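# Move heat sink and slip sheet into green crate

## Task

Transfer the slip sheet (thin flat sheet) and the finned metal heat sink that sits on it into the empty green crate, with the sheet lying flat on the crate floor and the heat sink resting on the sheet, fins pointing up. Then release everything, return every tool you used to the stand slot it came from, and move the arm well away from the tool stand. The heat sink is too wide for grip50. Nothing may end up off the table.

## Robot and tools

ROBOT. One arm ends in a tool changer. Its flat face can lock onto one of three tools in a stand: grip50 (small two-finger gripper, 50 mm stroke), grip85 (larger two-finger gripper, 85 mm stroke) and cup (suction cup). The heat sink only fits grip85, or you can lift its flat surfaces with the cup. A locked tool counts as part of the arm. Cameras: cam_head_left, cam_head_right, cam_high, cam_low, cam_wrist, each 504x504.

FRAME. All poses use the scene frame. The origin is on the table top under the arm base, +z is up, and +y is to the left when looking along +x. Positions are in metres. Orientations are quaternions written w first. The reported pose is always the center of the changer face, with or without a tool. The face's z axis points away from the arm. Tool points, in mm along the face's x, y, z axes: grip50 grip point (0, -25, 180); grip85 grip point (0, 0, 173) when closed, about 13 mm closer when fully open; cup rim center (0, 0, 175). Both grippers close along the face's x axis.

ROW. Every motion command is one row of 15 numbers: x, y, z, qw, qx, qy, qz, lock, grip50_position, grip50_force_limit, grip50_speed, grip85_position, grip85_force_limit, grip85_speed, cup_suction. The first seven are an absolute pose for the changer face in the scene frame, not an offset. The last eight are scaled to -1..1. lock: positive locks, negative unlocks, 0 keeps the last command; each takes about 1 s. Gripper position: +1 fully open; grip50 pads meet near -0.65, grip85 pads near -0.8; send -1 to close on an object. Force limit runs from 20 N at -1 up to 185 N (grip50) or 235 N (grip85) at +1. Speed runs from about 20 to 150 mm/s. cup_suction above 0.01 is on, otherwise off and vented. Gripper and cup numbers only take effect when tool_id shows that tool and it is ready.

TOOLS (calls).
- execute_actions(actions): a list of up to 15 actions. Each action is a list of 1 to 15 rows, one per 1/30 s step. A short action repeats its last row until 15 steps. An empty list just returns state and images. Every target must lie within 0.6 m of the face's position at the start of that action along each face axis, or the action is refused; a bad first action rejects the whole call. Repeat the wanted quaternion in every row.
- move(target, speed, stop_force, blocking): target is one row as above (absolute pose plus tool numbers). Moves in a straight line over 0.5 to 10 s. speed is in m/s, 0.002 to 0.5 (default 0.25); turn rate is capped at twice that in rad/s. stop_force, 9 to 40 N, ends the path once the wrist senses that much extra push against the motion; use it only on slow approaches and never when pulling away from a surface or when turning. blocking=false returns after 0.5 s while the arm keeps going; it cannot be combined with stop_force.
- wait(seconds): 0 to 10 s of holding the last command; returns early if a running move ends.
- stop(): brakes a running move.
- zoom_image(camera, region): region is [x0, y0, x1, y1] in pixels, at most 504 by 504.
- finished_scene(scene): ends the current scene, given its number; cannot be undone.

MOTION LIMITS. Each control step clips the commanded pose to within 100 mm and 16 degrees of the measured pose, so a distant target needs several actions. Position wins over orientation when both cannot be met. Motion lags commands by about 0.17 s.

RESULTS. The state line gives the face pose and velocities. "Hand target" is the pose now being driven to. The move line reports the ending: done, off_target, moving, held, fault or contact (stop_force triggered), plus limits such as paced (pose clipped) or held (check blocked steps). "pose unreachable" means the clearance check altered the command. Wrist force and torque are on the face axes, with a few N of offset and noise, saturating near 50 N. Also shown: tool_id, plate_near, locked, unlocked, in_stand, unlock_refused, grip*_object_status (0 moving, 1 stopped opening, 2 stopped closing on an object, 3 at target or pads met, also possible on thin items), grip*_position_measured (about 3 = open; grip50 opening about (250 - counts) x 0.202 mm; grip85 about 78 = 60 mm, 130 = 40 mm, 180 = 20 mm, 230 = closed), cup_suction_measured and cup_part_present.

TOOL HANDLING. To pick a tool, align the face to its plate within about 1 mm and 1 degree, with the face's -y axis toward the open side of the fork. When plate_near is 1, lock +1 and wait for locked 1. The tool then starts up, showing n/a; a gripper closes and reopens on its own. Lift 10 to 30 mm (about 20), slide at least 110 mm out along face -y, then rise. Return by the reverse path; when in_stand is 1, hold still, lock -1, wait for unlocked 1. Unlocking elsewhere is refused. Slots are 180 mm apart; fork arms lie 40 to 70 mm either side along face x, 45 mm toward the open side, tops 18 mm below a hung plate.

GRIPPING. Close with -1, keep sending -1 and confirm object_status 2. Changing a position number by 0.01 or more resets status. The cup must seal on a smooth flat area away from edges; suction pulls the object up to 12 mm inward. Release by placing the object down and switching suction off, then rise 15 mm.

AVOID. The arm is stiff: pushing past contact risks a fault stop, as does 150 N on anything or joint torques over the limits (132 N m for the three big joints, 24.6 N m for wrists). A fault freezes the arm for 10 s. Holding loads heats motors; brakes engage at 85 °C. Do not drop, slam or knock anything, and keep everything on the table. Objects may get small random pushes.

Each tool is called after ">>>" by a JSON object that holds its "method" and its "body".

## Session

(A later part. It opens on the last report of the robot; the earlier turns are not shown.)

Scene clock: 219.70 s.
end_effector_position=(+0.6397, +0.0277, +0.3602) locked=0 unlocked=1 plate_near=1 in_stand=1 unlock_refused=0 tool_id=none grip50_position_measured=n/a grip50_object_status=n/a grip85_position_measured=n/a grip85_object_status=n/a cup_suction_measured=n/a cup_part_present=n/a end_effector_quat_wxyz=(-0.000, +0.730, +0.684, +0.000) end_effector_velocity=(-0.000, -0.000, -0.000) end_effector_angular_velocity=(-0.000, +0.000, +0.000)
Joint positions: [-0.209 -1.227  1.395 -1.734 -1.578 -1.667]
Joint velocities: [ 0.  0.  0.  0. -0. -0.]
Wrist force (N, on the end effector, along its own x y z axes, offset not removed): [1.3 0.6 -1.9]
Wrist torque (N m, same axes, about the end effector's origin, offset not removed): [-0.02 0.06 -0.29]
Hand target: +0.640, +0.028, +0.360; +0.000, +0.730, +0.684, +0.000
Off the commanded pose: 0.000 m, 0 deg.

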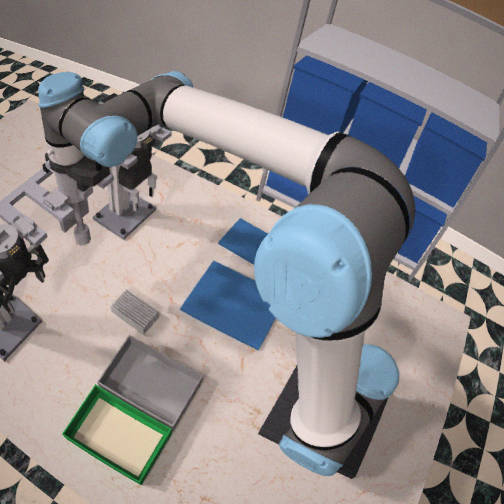

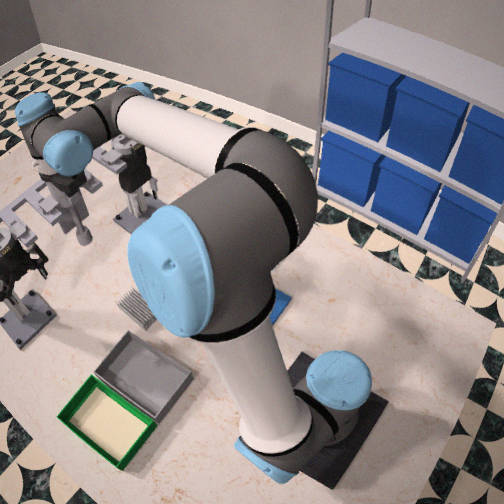

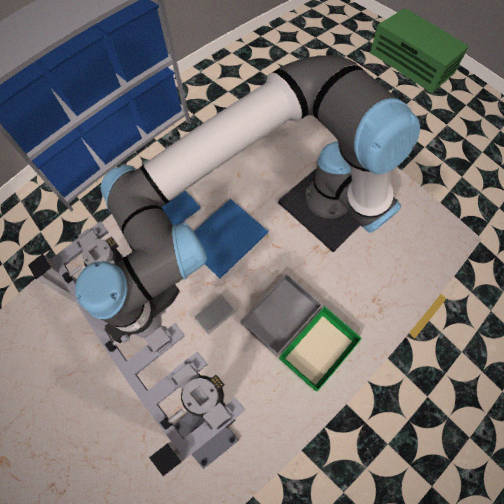

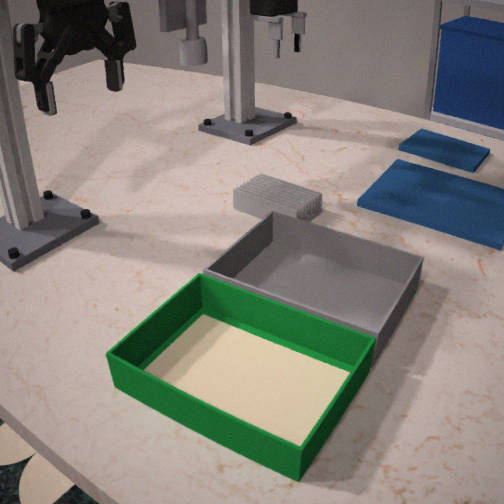

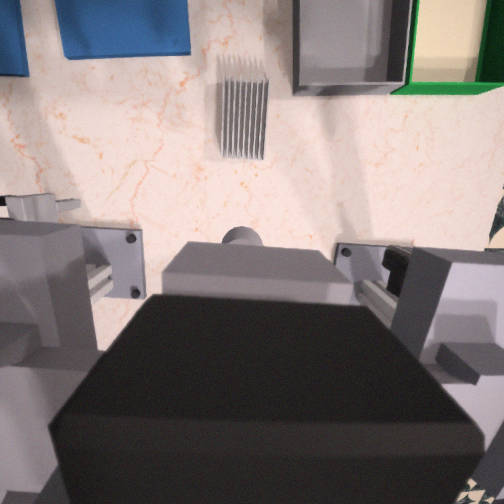

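>>> {"method": "move", "body": {"target": [0.6397,0.0277,0.378,0,0.7296,0.6839,0,0,0,0,0,0.75,-0.7,-0.5,0], "speed": 0.04}}

>>> {"method": "move", "body": {"target": [0.6504,0.2073,0.378,0,0.7296,0.6839,0,0,0,0,0,0.75,-0.7,-0.5,0], "speed": 0.2}}

>>> {"method": "move", "body": {"target": [0.6504,0.2073,0.3601,0,0.7296,0.6839,0,0,0,0,0,0.75,-0.7,-0.5,0], "speed": 0.01, "stop_force": 10}}

Scene clock: 225.67 s.
end_effector_position=(+0.6397, +0.0277, +0.3778) locked=0 unlocked=1 plate_near=0 in_stand=0 unlock_refused=0 tool_id=none grip50_position_measured=n/a grip50_object_status=n/a grip85_position_measured=n/a grip85_object_status=n/a cup_suction_measured=n/a cup_part_present=n/a end_effector_quat_wxyz=(+0.000, +0.730, +0.684, +0.000) end_effector_velocity=(+0.000, +0.000, +0.002) end_effector_angular_velocity=(+0.001, -0.000, -0.001)
Joint positions: [-0.208 -1.233  1.358 -1.691 -1.578 -1.667]
Joint velocities: [ 0.    -0.    -0.004  0.004  0.001  0.001]
Wrist force (N, on the end effector, along its own x y z axes, offset not removed): [-1.1 1.0 -2.4]
Wrist torque (N m, same axes, about the end effector's origin, offset not removed): [0.19 0.18 -0.04]
Hand target: +0.640, +0.028, +0.378; +0.000, +0.730, +0.684, +0.000
Off the commanded pose: 0.000 m, 0 deg.
move: done

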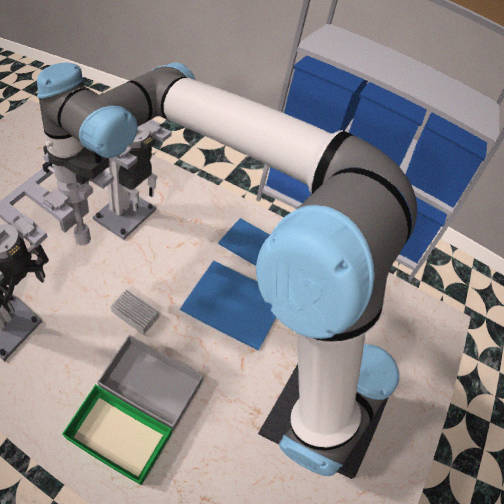

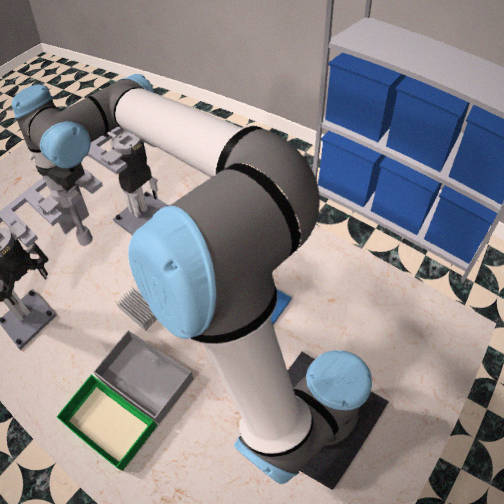

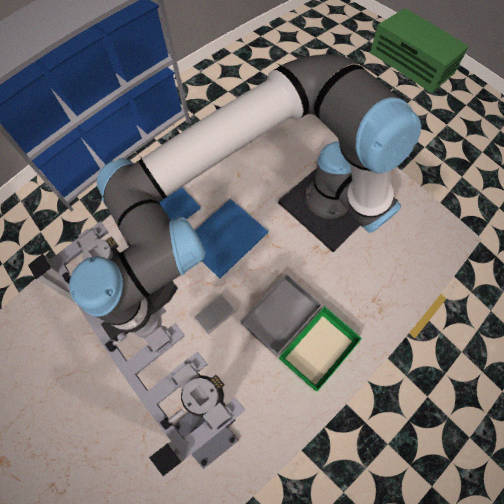

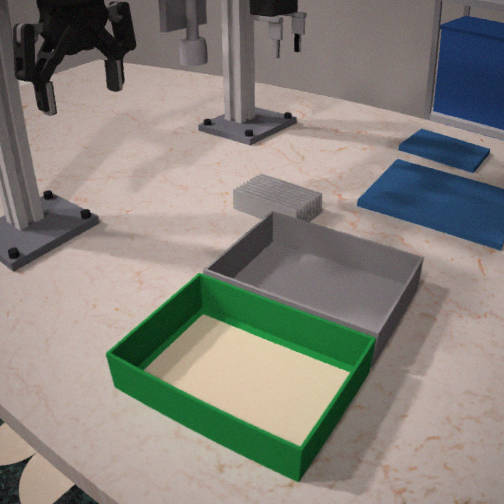

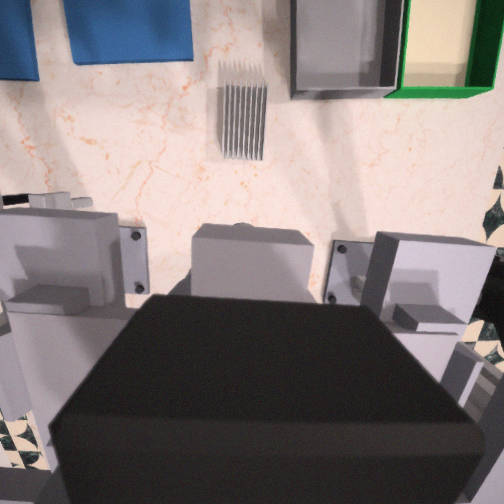

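Scene clock: 227.13 s.
end_effector_position=(+0.6505, +0.2071, +0.3780) locked=0 unlocked=1 plate_near=0 in_stand=0 unlock_refused=0 tool_id=none grip50_position_measured=n/a grip50_object_status=n/a grip85_position_measured=n/a grip85_object_status=n/a cup_suction_measured=n/a cup_part_present=n/a end_effector_quat_wxyz=(+0.000, +0.730, +0.684, -0.000) end_effector_velocity=(+0.001, +0.002, -0.000) end_effector_angular_velocity=(-0.001, +0.001, +0.000)
Joint positions: [ 0.068 -1.125  1.208 -1.647 -1.577 -1.39 ]
Joint velocities: [ 0.003  0.003 -0.004  0.002 -0.001  0.003]
Wrist force (N, on the end effector, along its own x y z axes, offset not removed): [1.1 -1.6 -1.1]
Wrist torque (N m, same axes, about the end effector's origin, offset not removed): [-0.06 -0.09 -0.14]
Hand target: +0.651, +0.207, +0.378; +0.000, +0.730, +0.684, -0.000
Off the commanded pose: 0.000 m, 0 deg.
move: done

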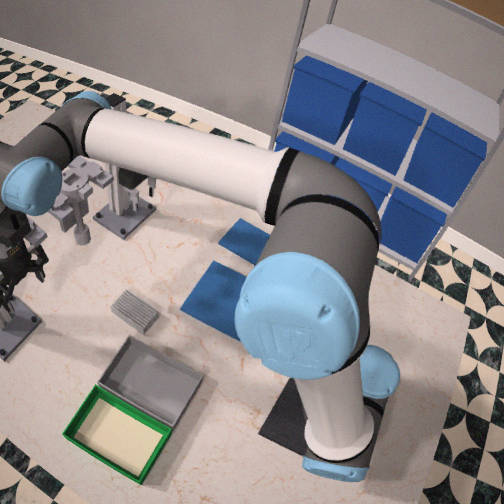

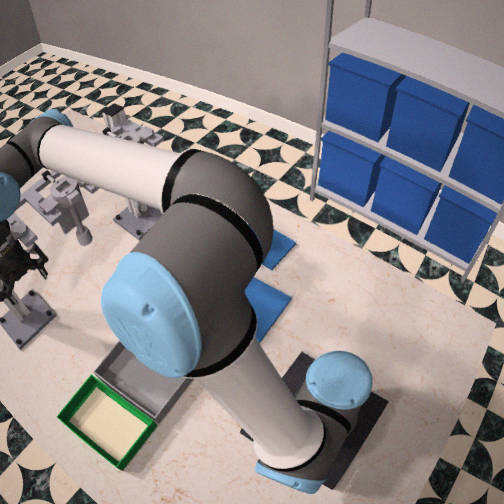

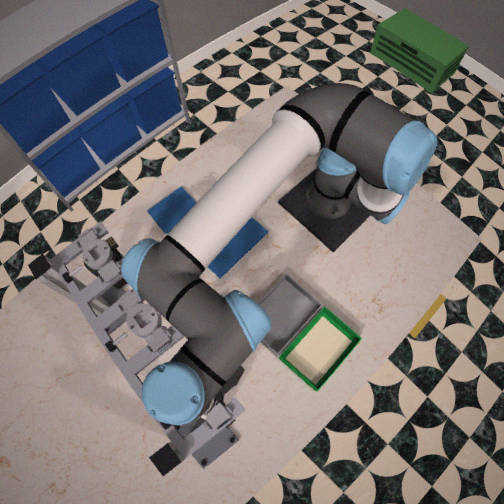

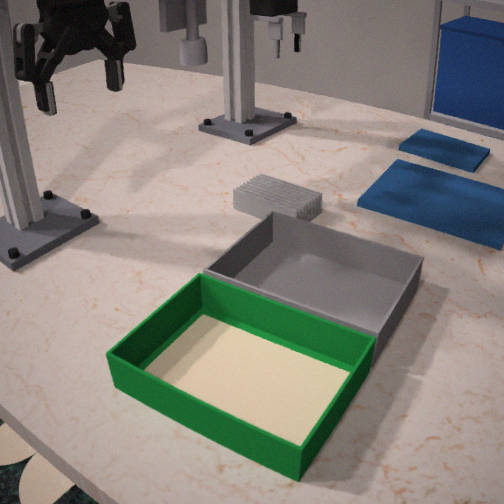

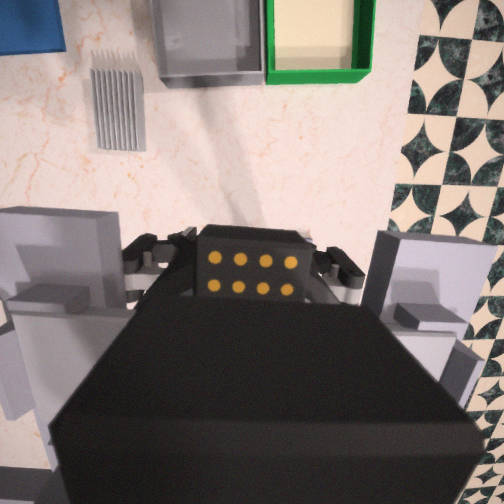

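Scene clock: 229.13 s.
end_effector_position=(+0.6504, +0.2073, +0.3603) locked=0 unlocked=1 plate_near=1 in_stand=1 unlock_refused=0 tool_id=none grip50_position_measured=n/a grip50_object_status=n/a grip85_position_measured=n/a grip85_object_status=n/a cup_suction_measured=n/a cup_part_present=n/a end_effector_quat_wxyz=(-0.000, +0.730, +0.684, -0.000) end_effector_velocity=(+0.000, -0.000, -0.002) end_effector_angular_velocity=(-0.001, -0.000, +0.000)
Joint positions: [ 0.068 -1.121  1.247 -1.69  -1.576 -1.39 ]
Joint velocities: [ 0.     0.     0.004 -0.005 -0.001 -0.   ]
Wrist force (N, on the end effector, along its own x y z axes, offset not removed): [1.0 1.7 -0.4]
Wrist torque (N m, same axes, about the end effector's origin, offset not removed): [0.04 -0.06 -0.19]
Hand target: +0.650, +0.207, +0.360; -0.000, +0.730, +0.684, -0.000
Off the commanded pose: 0.000 m, 0 deg.
move: done

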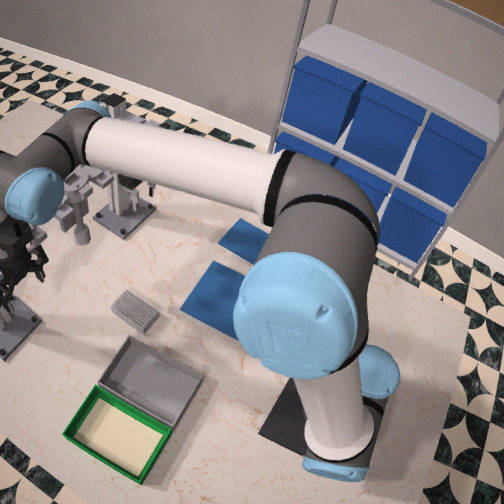

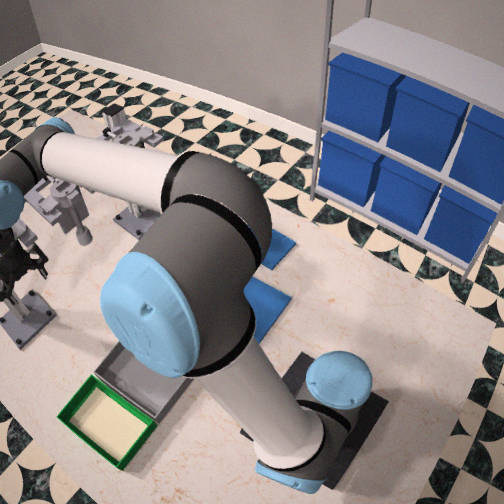

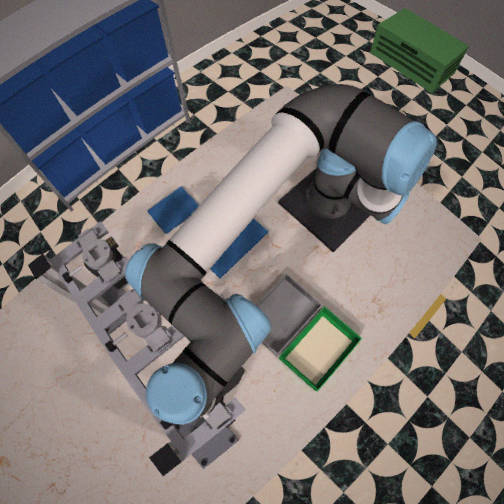

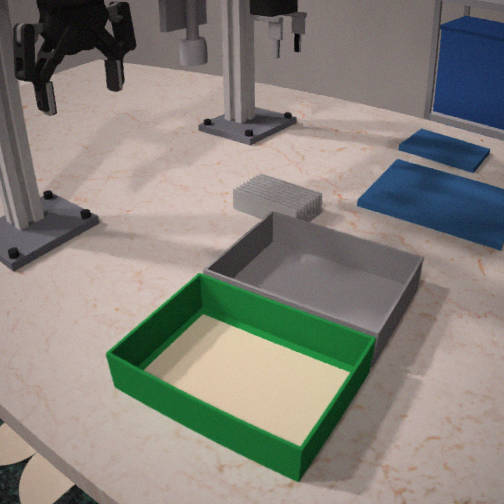

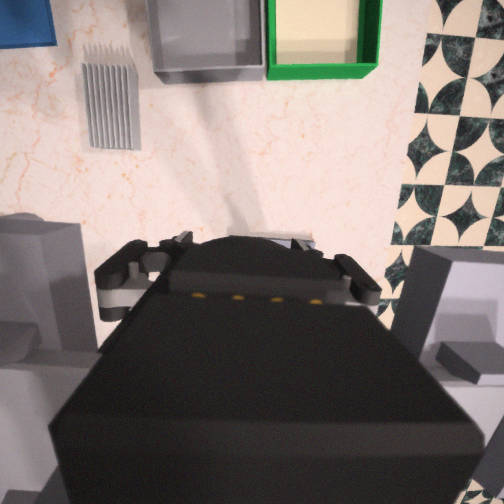

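>>> {"method": "execute_actions", "body": {"actions": [[[0.6504,0.2073,0.3601,0,0.7296,0.6839,0,1,0,0,0,0.75,-0.7,-0.5,0]],[[0.6504,0.2073,0.3601,0,0.7296,0.6839,0,1,0,0,0,0.75,-0.7,-0.5,0]],[[0.6504,0.2073,0.3601,0,0.7296,0.6839,0,1,0,0,0,0.75,-0.7,-0.5,0]]]}}

Scene clock: 234.67 s.
end_effector_position=(+0.6504, +0.2073, +0.3601) locked=1 unlocked=0 plate_near=1 in_stand=1 unlock_refused=0 tool_id=grip85 grip50_position_measured=n/a grip50_object_status=n/a grip85_position_measured=n/a grip85_object_status=n/a cup_suction_measured=n/a cup_part_present=n/a end_effector_quat_wxyz=(-0.000, +0.730, +0.684, +0.000) end_effector_velocity=(-0.000, +0.000, +0.000) end_effector_angular_velocity=(+0.000, +0.000, +0.000)
Joint positions: [ 0.068 -1.121  1.247 -1.69  -1.576 -1.39 ]
Joint velocities: [ 0. -0.  0.  0.  0. -0.]
Wrist force (N, on the end effector, along its own x y z axes, offset not removed): [-0.6 1.2 -2.4]
Wrist torque (N m, same axes, about the end effector's origin, offset not removed): [0.08 0.18 -0.05]
Hand target: +0.650, +0.207, +0.360; +0.000, +0.730, +0.684, +0.000
Off the commanded pose: 0.000 m, 0 deg.

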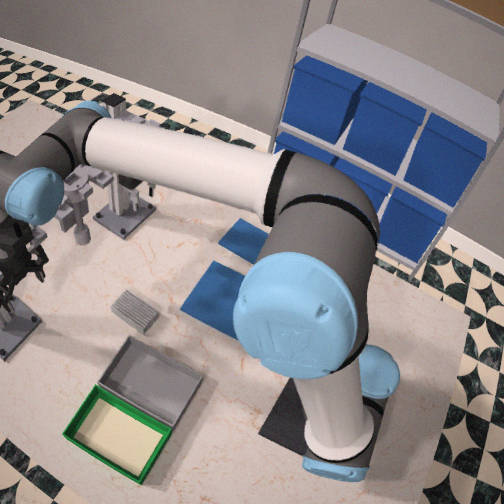

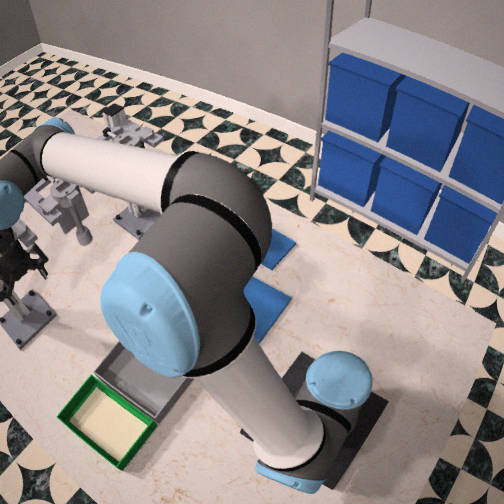

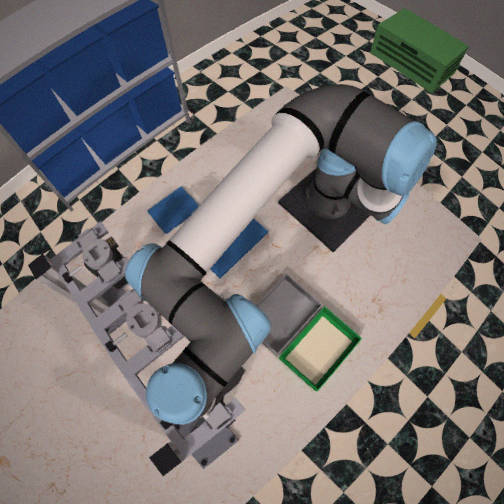

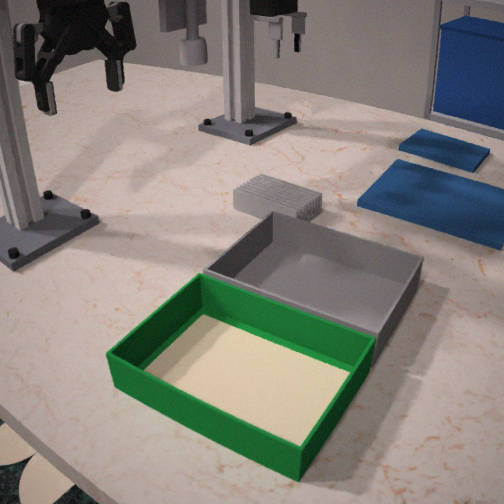

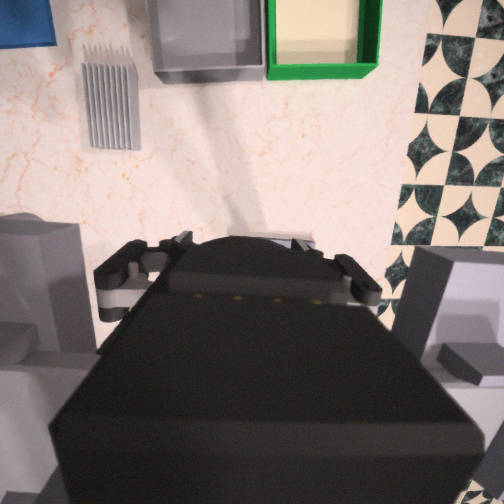

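>>> {"method": "move", "body": {"target": [0.6504,0.2073,0.38,0,0.7296,0.6839,0,0,0,0,0,0.75,-0.7,-0.5,0], "speed": 0.05}}

>>> {"method": "move", "body": {"target": [0.5107,0.2163,0.38,0,0.7296,0.6839,0,0,0,0,0,0.75,-0.7,-0.5,0], "speed": 0.15}}

>>> {"method": "move", "body": {"target": [0.50,0.03,0.235,0,0.7296,0.6839,0,0,0,0,0,0.75,-0.7,-0.5,0], "speed": 0.25}}

Scene clock: 240.20 s.
end_effector_position=(+0.6504, +0.2073, +0.3798) locked=1 unlocked=0 plate_near=1 in_stand=0 unlock_refused=0 tool_id=grip85 grip50_position_measured=n/a grip50_object_status=n/a grip85_position_measured=35 grip85_object_status=3 cup_suction_measured=n/a cup_part_present=n/a end_effector_quat_wxyz=(+0.000, +0.730, +0.684, +0.000) end_effector_velocity=(+0.000, +0.000, +0.002) end_effector_angular_velocity=(+0.001, +0.000, -0.001)
Joint positions: [ 0.068 -1.126  1.204 -1.642 -1.576 -1.39 ]
Joint velocities: [ 0.     0.    -0.005  0.005  0.001  0.001]
Wrist force (N, on the end effector, along its own x y z axes, offset not removed): [0.6 1.5 -0.7]
Wrist torque (N m, same axes, about the end effector's origin, offset not removed): [0.15 0.10 -0.25]
Hand target: +0.650, +0.207, +0.380; +0.000, +0.730, +0.684, +0.000
Off the commanded pose: 0.000 m, 0 deg.
move: done

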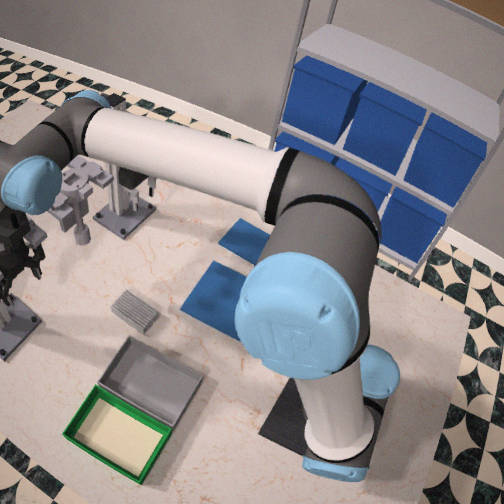

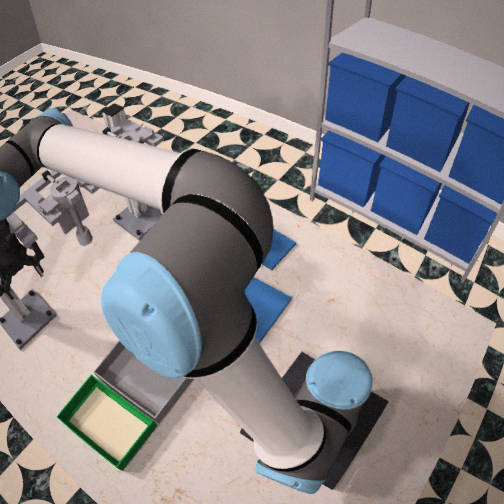

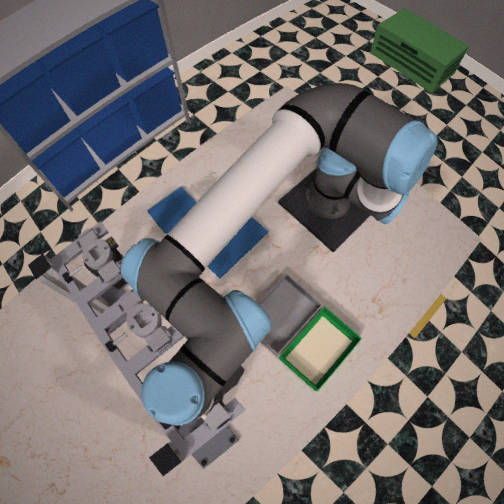

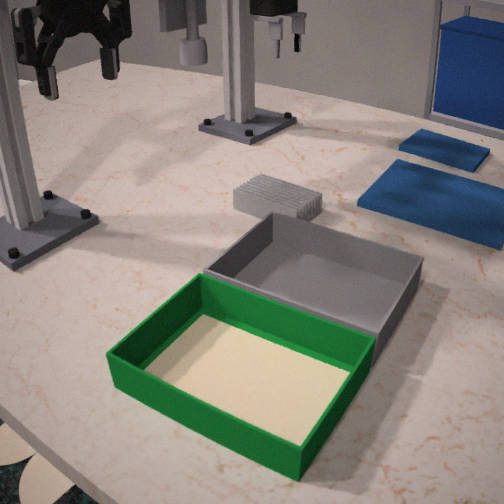

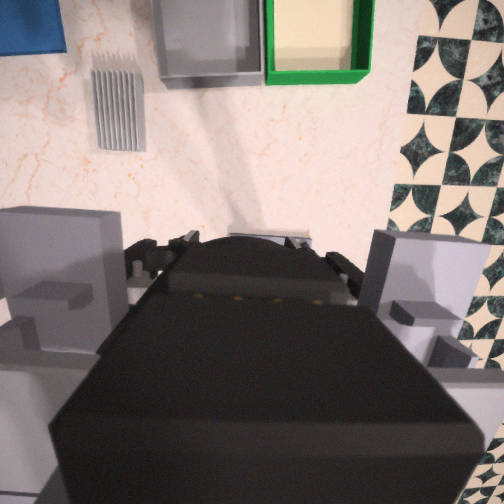

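Scene clock: 241.67 s.
end_effector_position=(+0.5108, +0.2163, +0.3801) locked=1 unlocked=0 plate_near=1 in_stand=0 unlock_refused=0 tool_id=grip85 grip50_position_measured=n/a grip50_object_status=n/a grip85_position_measured=35 grip85_object_status=3 cup_suction_measured=n/a cup_part_present=n/a end_effector_quat_wxyz=(+0.000, +0.730, +0.684, -0.000) end_effector_velocity=(-0.002, -0.000, -0.000) end_effector_angular_velocity=(-0.000, +0.000, +0.000)
Joint positions: [ 0.115 -1.437  1.609 -1.735 -1.576 -1.343]
Joint velocities: [ 0.001 -0.004  0.004 -0.    -0.     0.   ]
Wrist force (N, on the end effector, along its own x y z axes, offset not removed): [0.6 -0.6 -3.4]
Wrist torque (N m, same axes, about the end effector's origin, offset not removed): [0.03 0.00 -0.19]
Hand target: +0.511, +0.216, +0.380; +0.000, +0.730, +0.684, -0.000
Off the commanded pose: 0.000 m, 0 deg.
move: done

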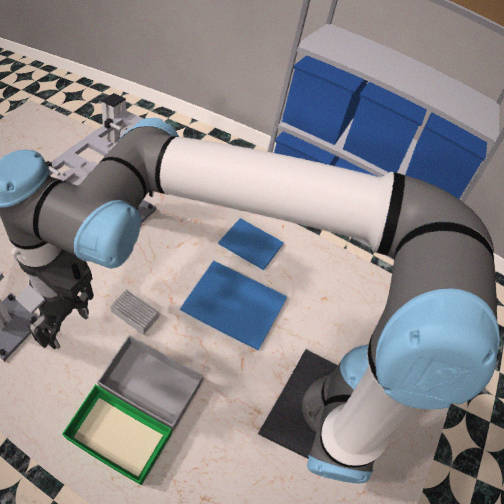

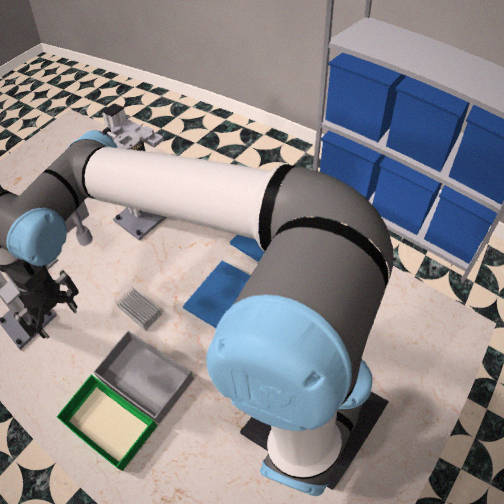

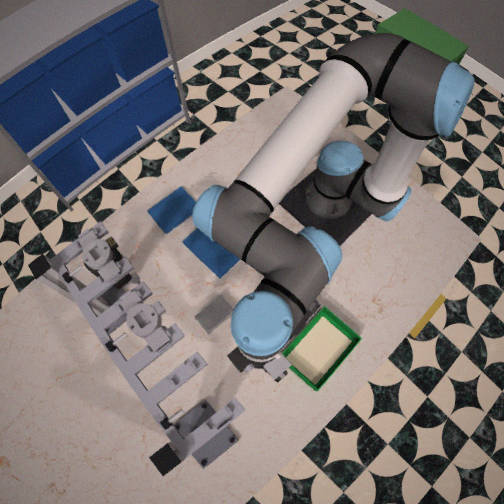

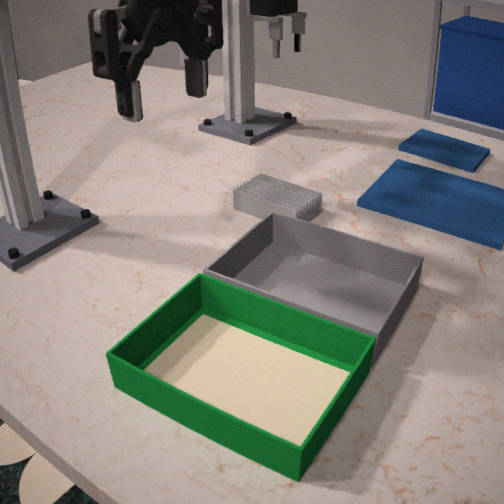

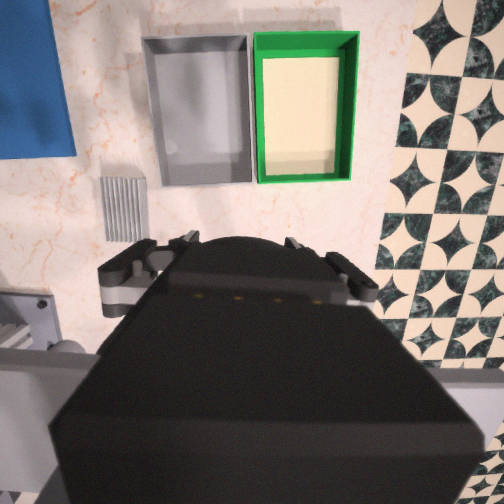

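Scene clock: 243.23 s.
end_effector_position=(+0.4996, +0.0302, +0.2352) locked=1 unlocked=0 plate_near=1 in_stand=0 unlock_refused=0 tool_id=grip85 grip50_position_measured=n/a grip50_object_status=n/a grip85_position_measured=35 grip85_object_status=3 cup_suction_measured=n/a cup_part_present=n/a end_effector_quat_wxyz=(-0.000, +0.730, +0.684, +0.000) end_effector_velocity=(+0.000, -0.001, -0.001) end_effector_angular_velocity=(+0.001, -0.001, -0.000)
Joint positions: [-0.251 -1.442  2.01  -2.134 -1.578 -1.71 ]
Joint velocities: [-0.003  0.002  0.002 -0.004  0.001 -0.002]
Wrist force (N, on the end effector, along its own x y z axes, offset not removed): [-1.4 0.8 -3.1]
Wrist torque (N m, same axes, about the end effector's origin, offset not removed): [0.07 0.19 -0.12]
Hand target: +0.500, +0.030, +0.235; -0.000, +0.730, +0.684, +0.000
Off the commanded pose: 0.001 m, 0 deg.
move: done

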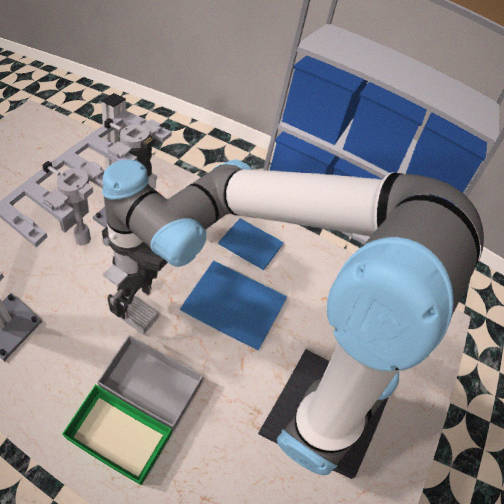

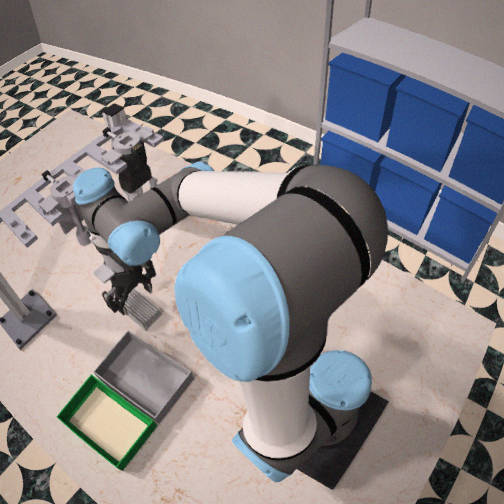

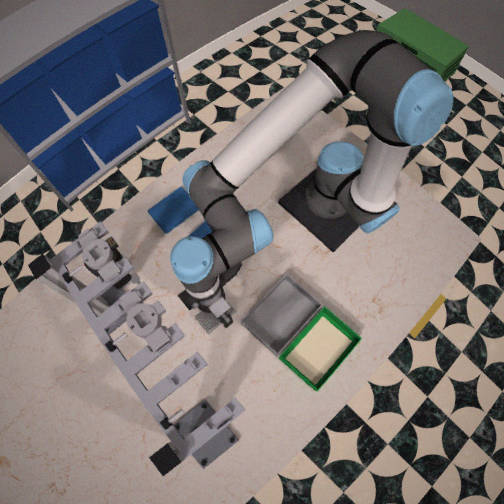

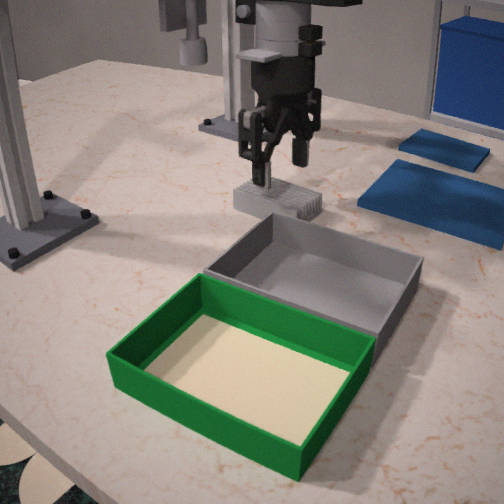

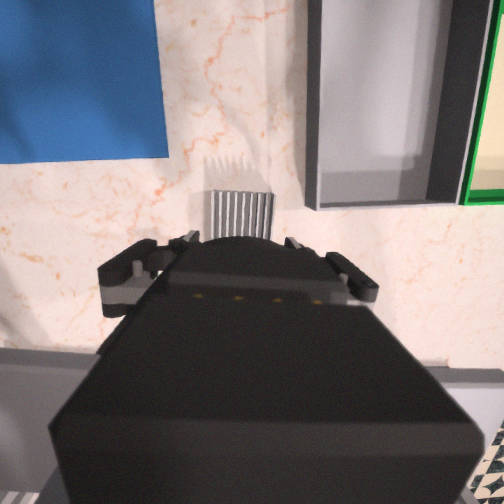

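>>> {"method": "move", "body": {"target": [0.50,0.03,0.192,0,0.7296,0.6839,0,0,0,0,0,0.75,-0.7,-0.5,0], "speed": 0.07}}

>>> {"method": "execute_actions", "body": {"actions": [[[0.50,0.03,0.192,0,0.7296,0.6839,0,0,0,0,0,-1,-0.7,-0.5,0]],[[0.50,0.03,0.192,0,0.7296,0.6839,0,0,0,0,0,-1,-0.7,-0.5,0]]]}}

Scene clock: 248.13 s.
end_effector_position=(+0.4999, +0.0300, +0.1923) locked=1 unlocked=0 plate_near=1 in_stand=0 unlock_refused=0 tool_id=grip85 grip50_position_measured=n/a grip50_object_status=n/a grip85_position_measured=35 grip85_object_status=3 cup_suction_measured=n/a cup_part_present=n/a end_effector_quat_wxyz=(-0.000, +0.730, +0.684, -0.000) end_effector_velocity=(+0.000, +0.000, -0.002) end_effector_angular_velocity=(+0.001, -0.000, +0.000)
Joint positions: [-0.252 -1.375  2.065 -2.256 -1.578 -1.71 ]
Joint velocities: [ 0.     0.004  0.002 -0.007  0.001 -0.   ]
Wrist force (N, on the end effector, along its own x y z axes, offset not removed): [-0.2 2.2 -2.4]
Wrist torque (N m, same axes, about the end effector's origin, offset not removed): [0.13 0.07 -0.12]
Hand target: +0.500, +0.030, +0.192; -0.000, +0.730, +0.684, -0.000
Off the commanded pose: 0.000 m, 0 deg.
move: done

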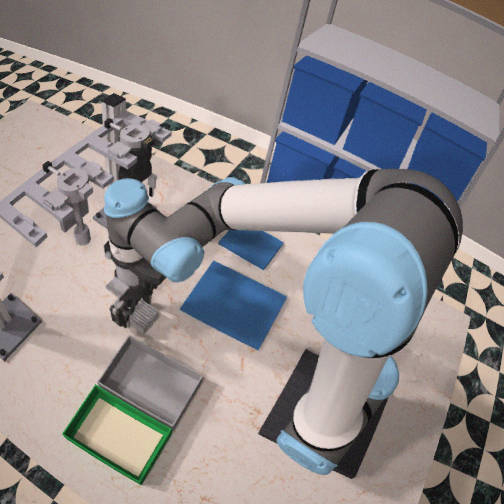

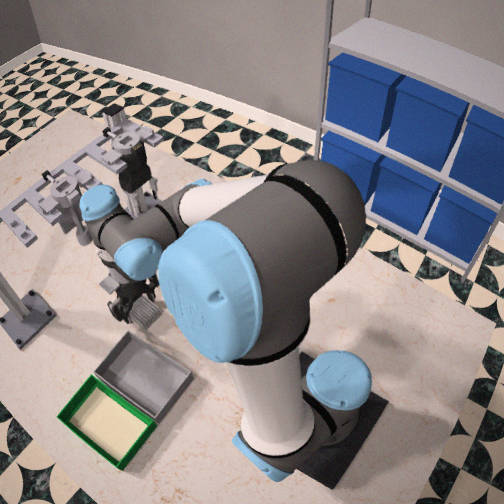

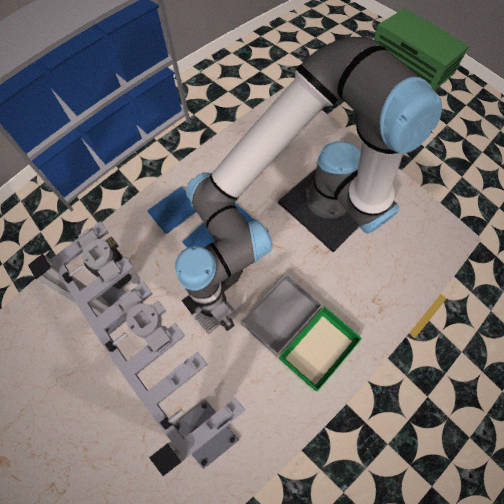

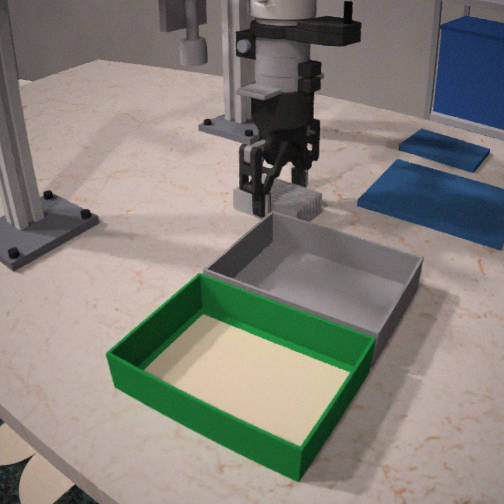

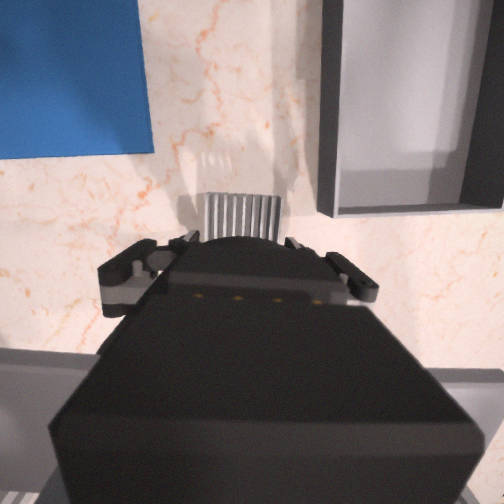

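Scene clock: 249.13 s.
end_effector_position=(+0.5000, +0.0300, +0.1920) locked=1 unlocked=0 plate_near=1 in_stand=0 unlock_refused=0 tool_id=grip85 grip50_position_measured=n/a grip50_object_status=n/a grip85_position_measured=79 grip85_object_status=2 cup_suction_measured=n/a cup_part_present=n/a end_effector_quat_wxyz=(+0.000, +0.730, +0.684, +0.000) end_effector_velocity=(+0.000, -0.000, +0.000) end_effector_angular_velocity=(-0.000, -0.000, +0.000)
Joint positions: [-0.252 -1.374  2.065 -2.256 -1.578 -1.71 ]
Joint velocities: [ 0. -0. -0. -0. -0. -0.]
Wrist force (N, on the end effector, along its own x y z axes, offset not removed): [-3.4 -3.1 -22.2]
Wrist torque (N m, same axes, about the end effector's origin, offset not removed): [0.73 0.37 -0.22]
Hand target: +0.500, +0.030, +0.192; +0.000, +0.730, +0.684, +0.000
Off the commanded pose: 0.000 m, 0 deg.

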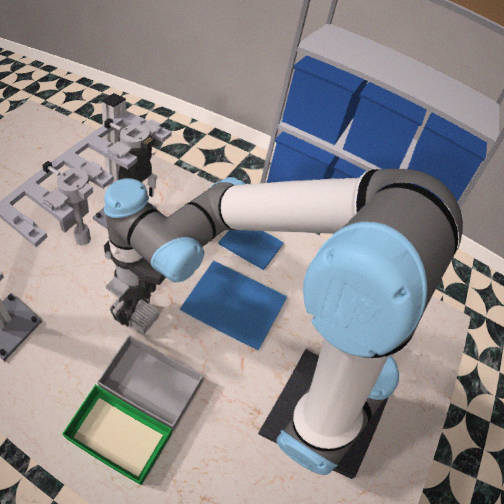

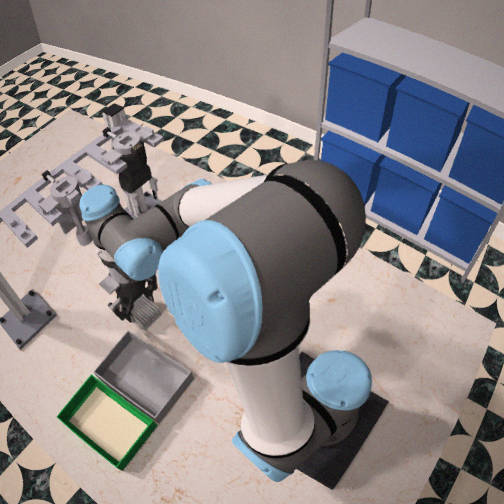

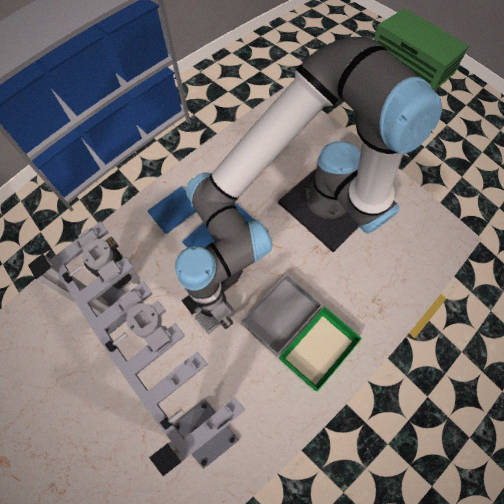

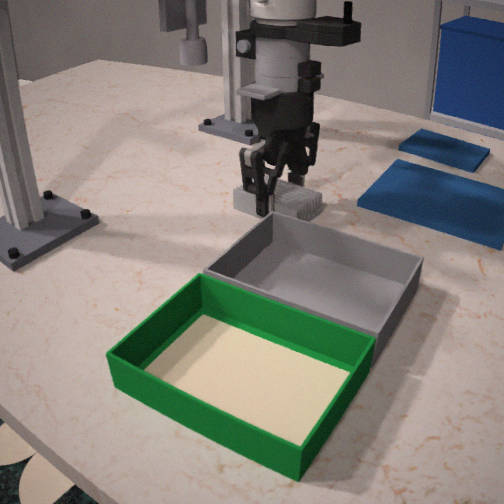

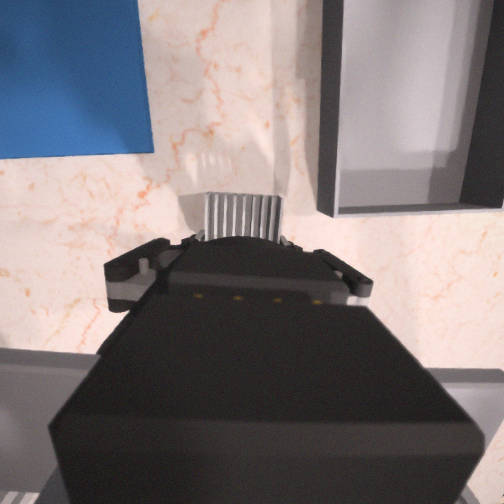

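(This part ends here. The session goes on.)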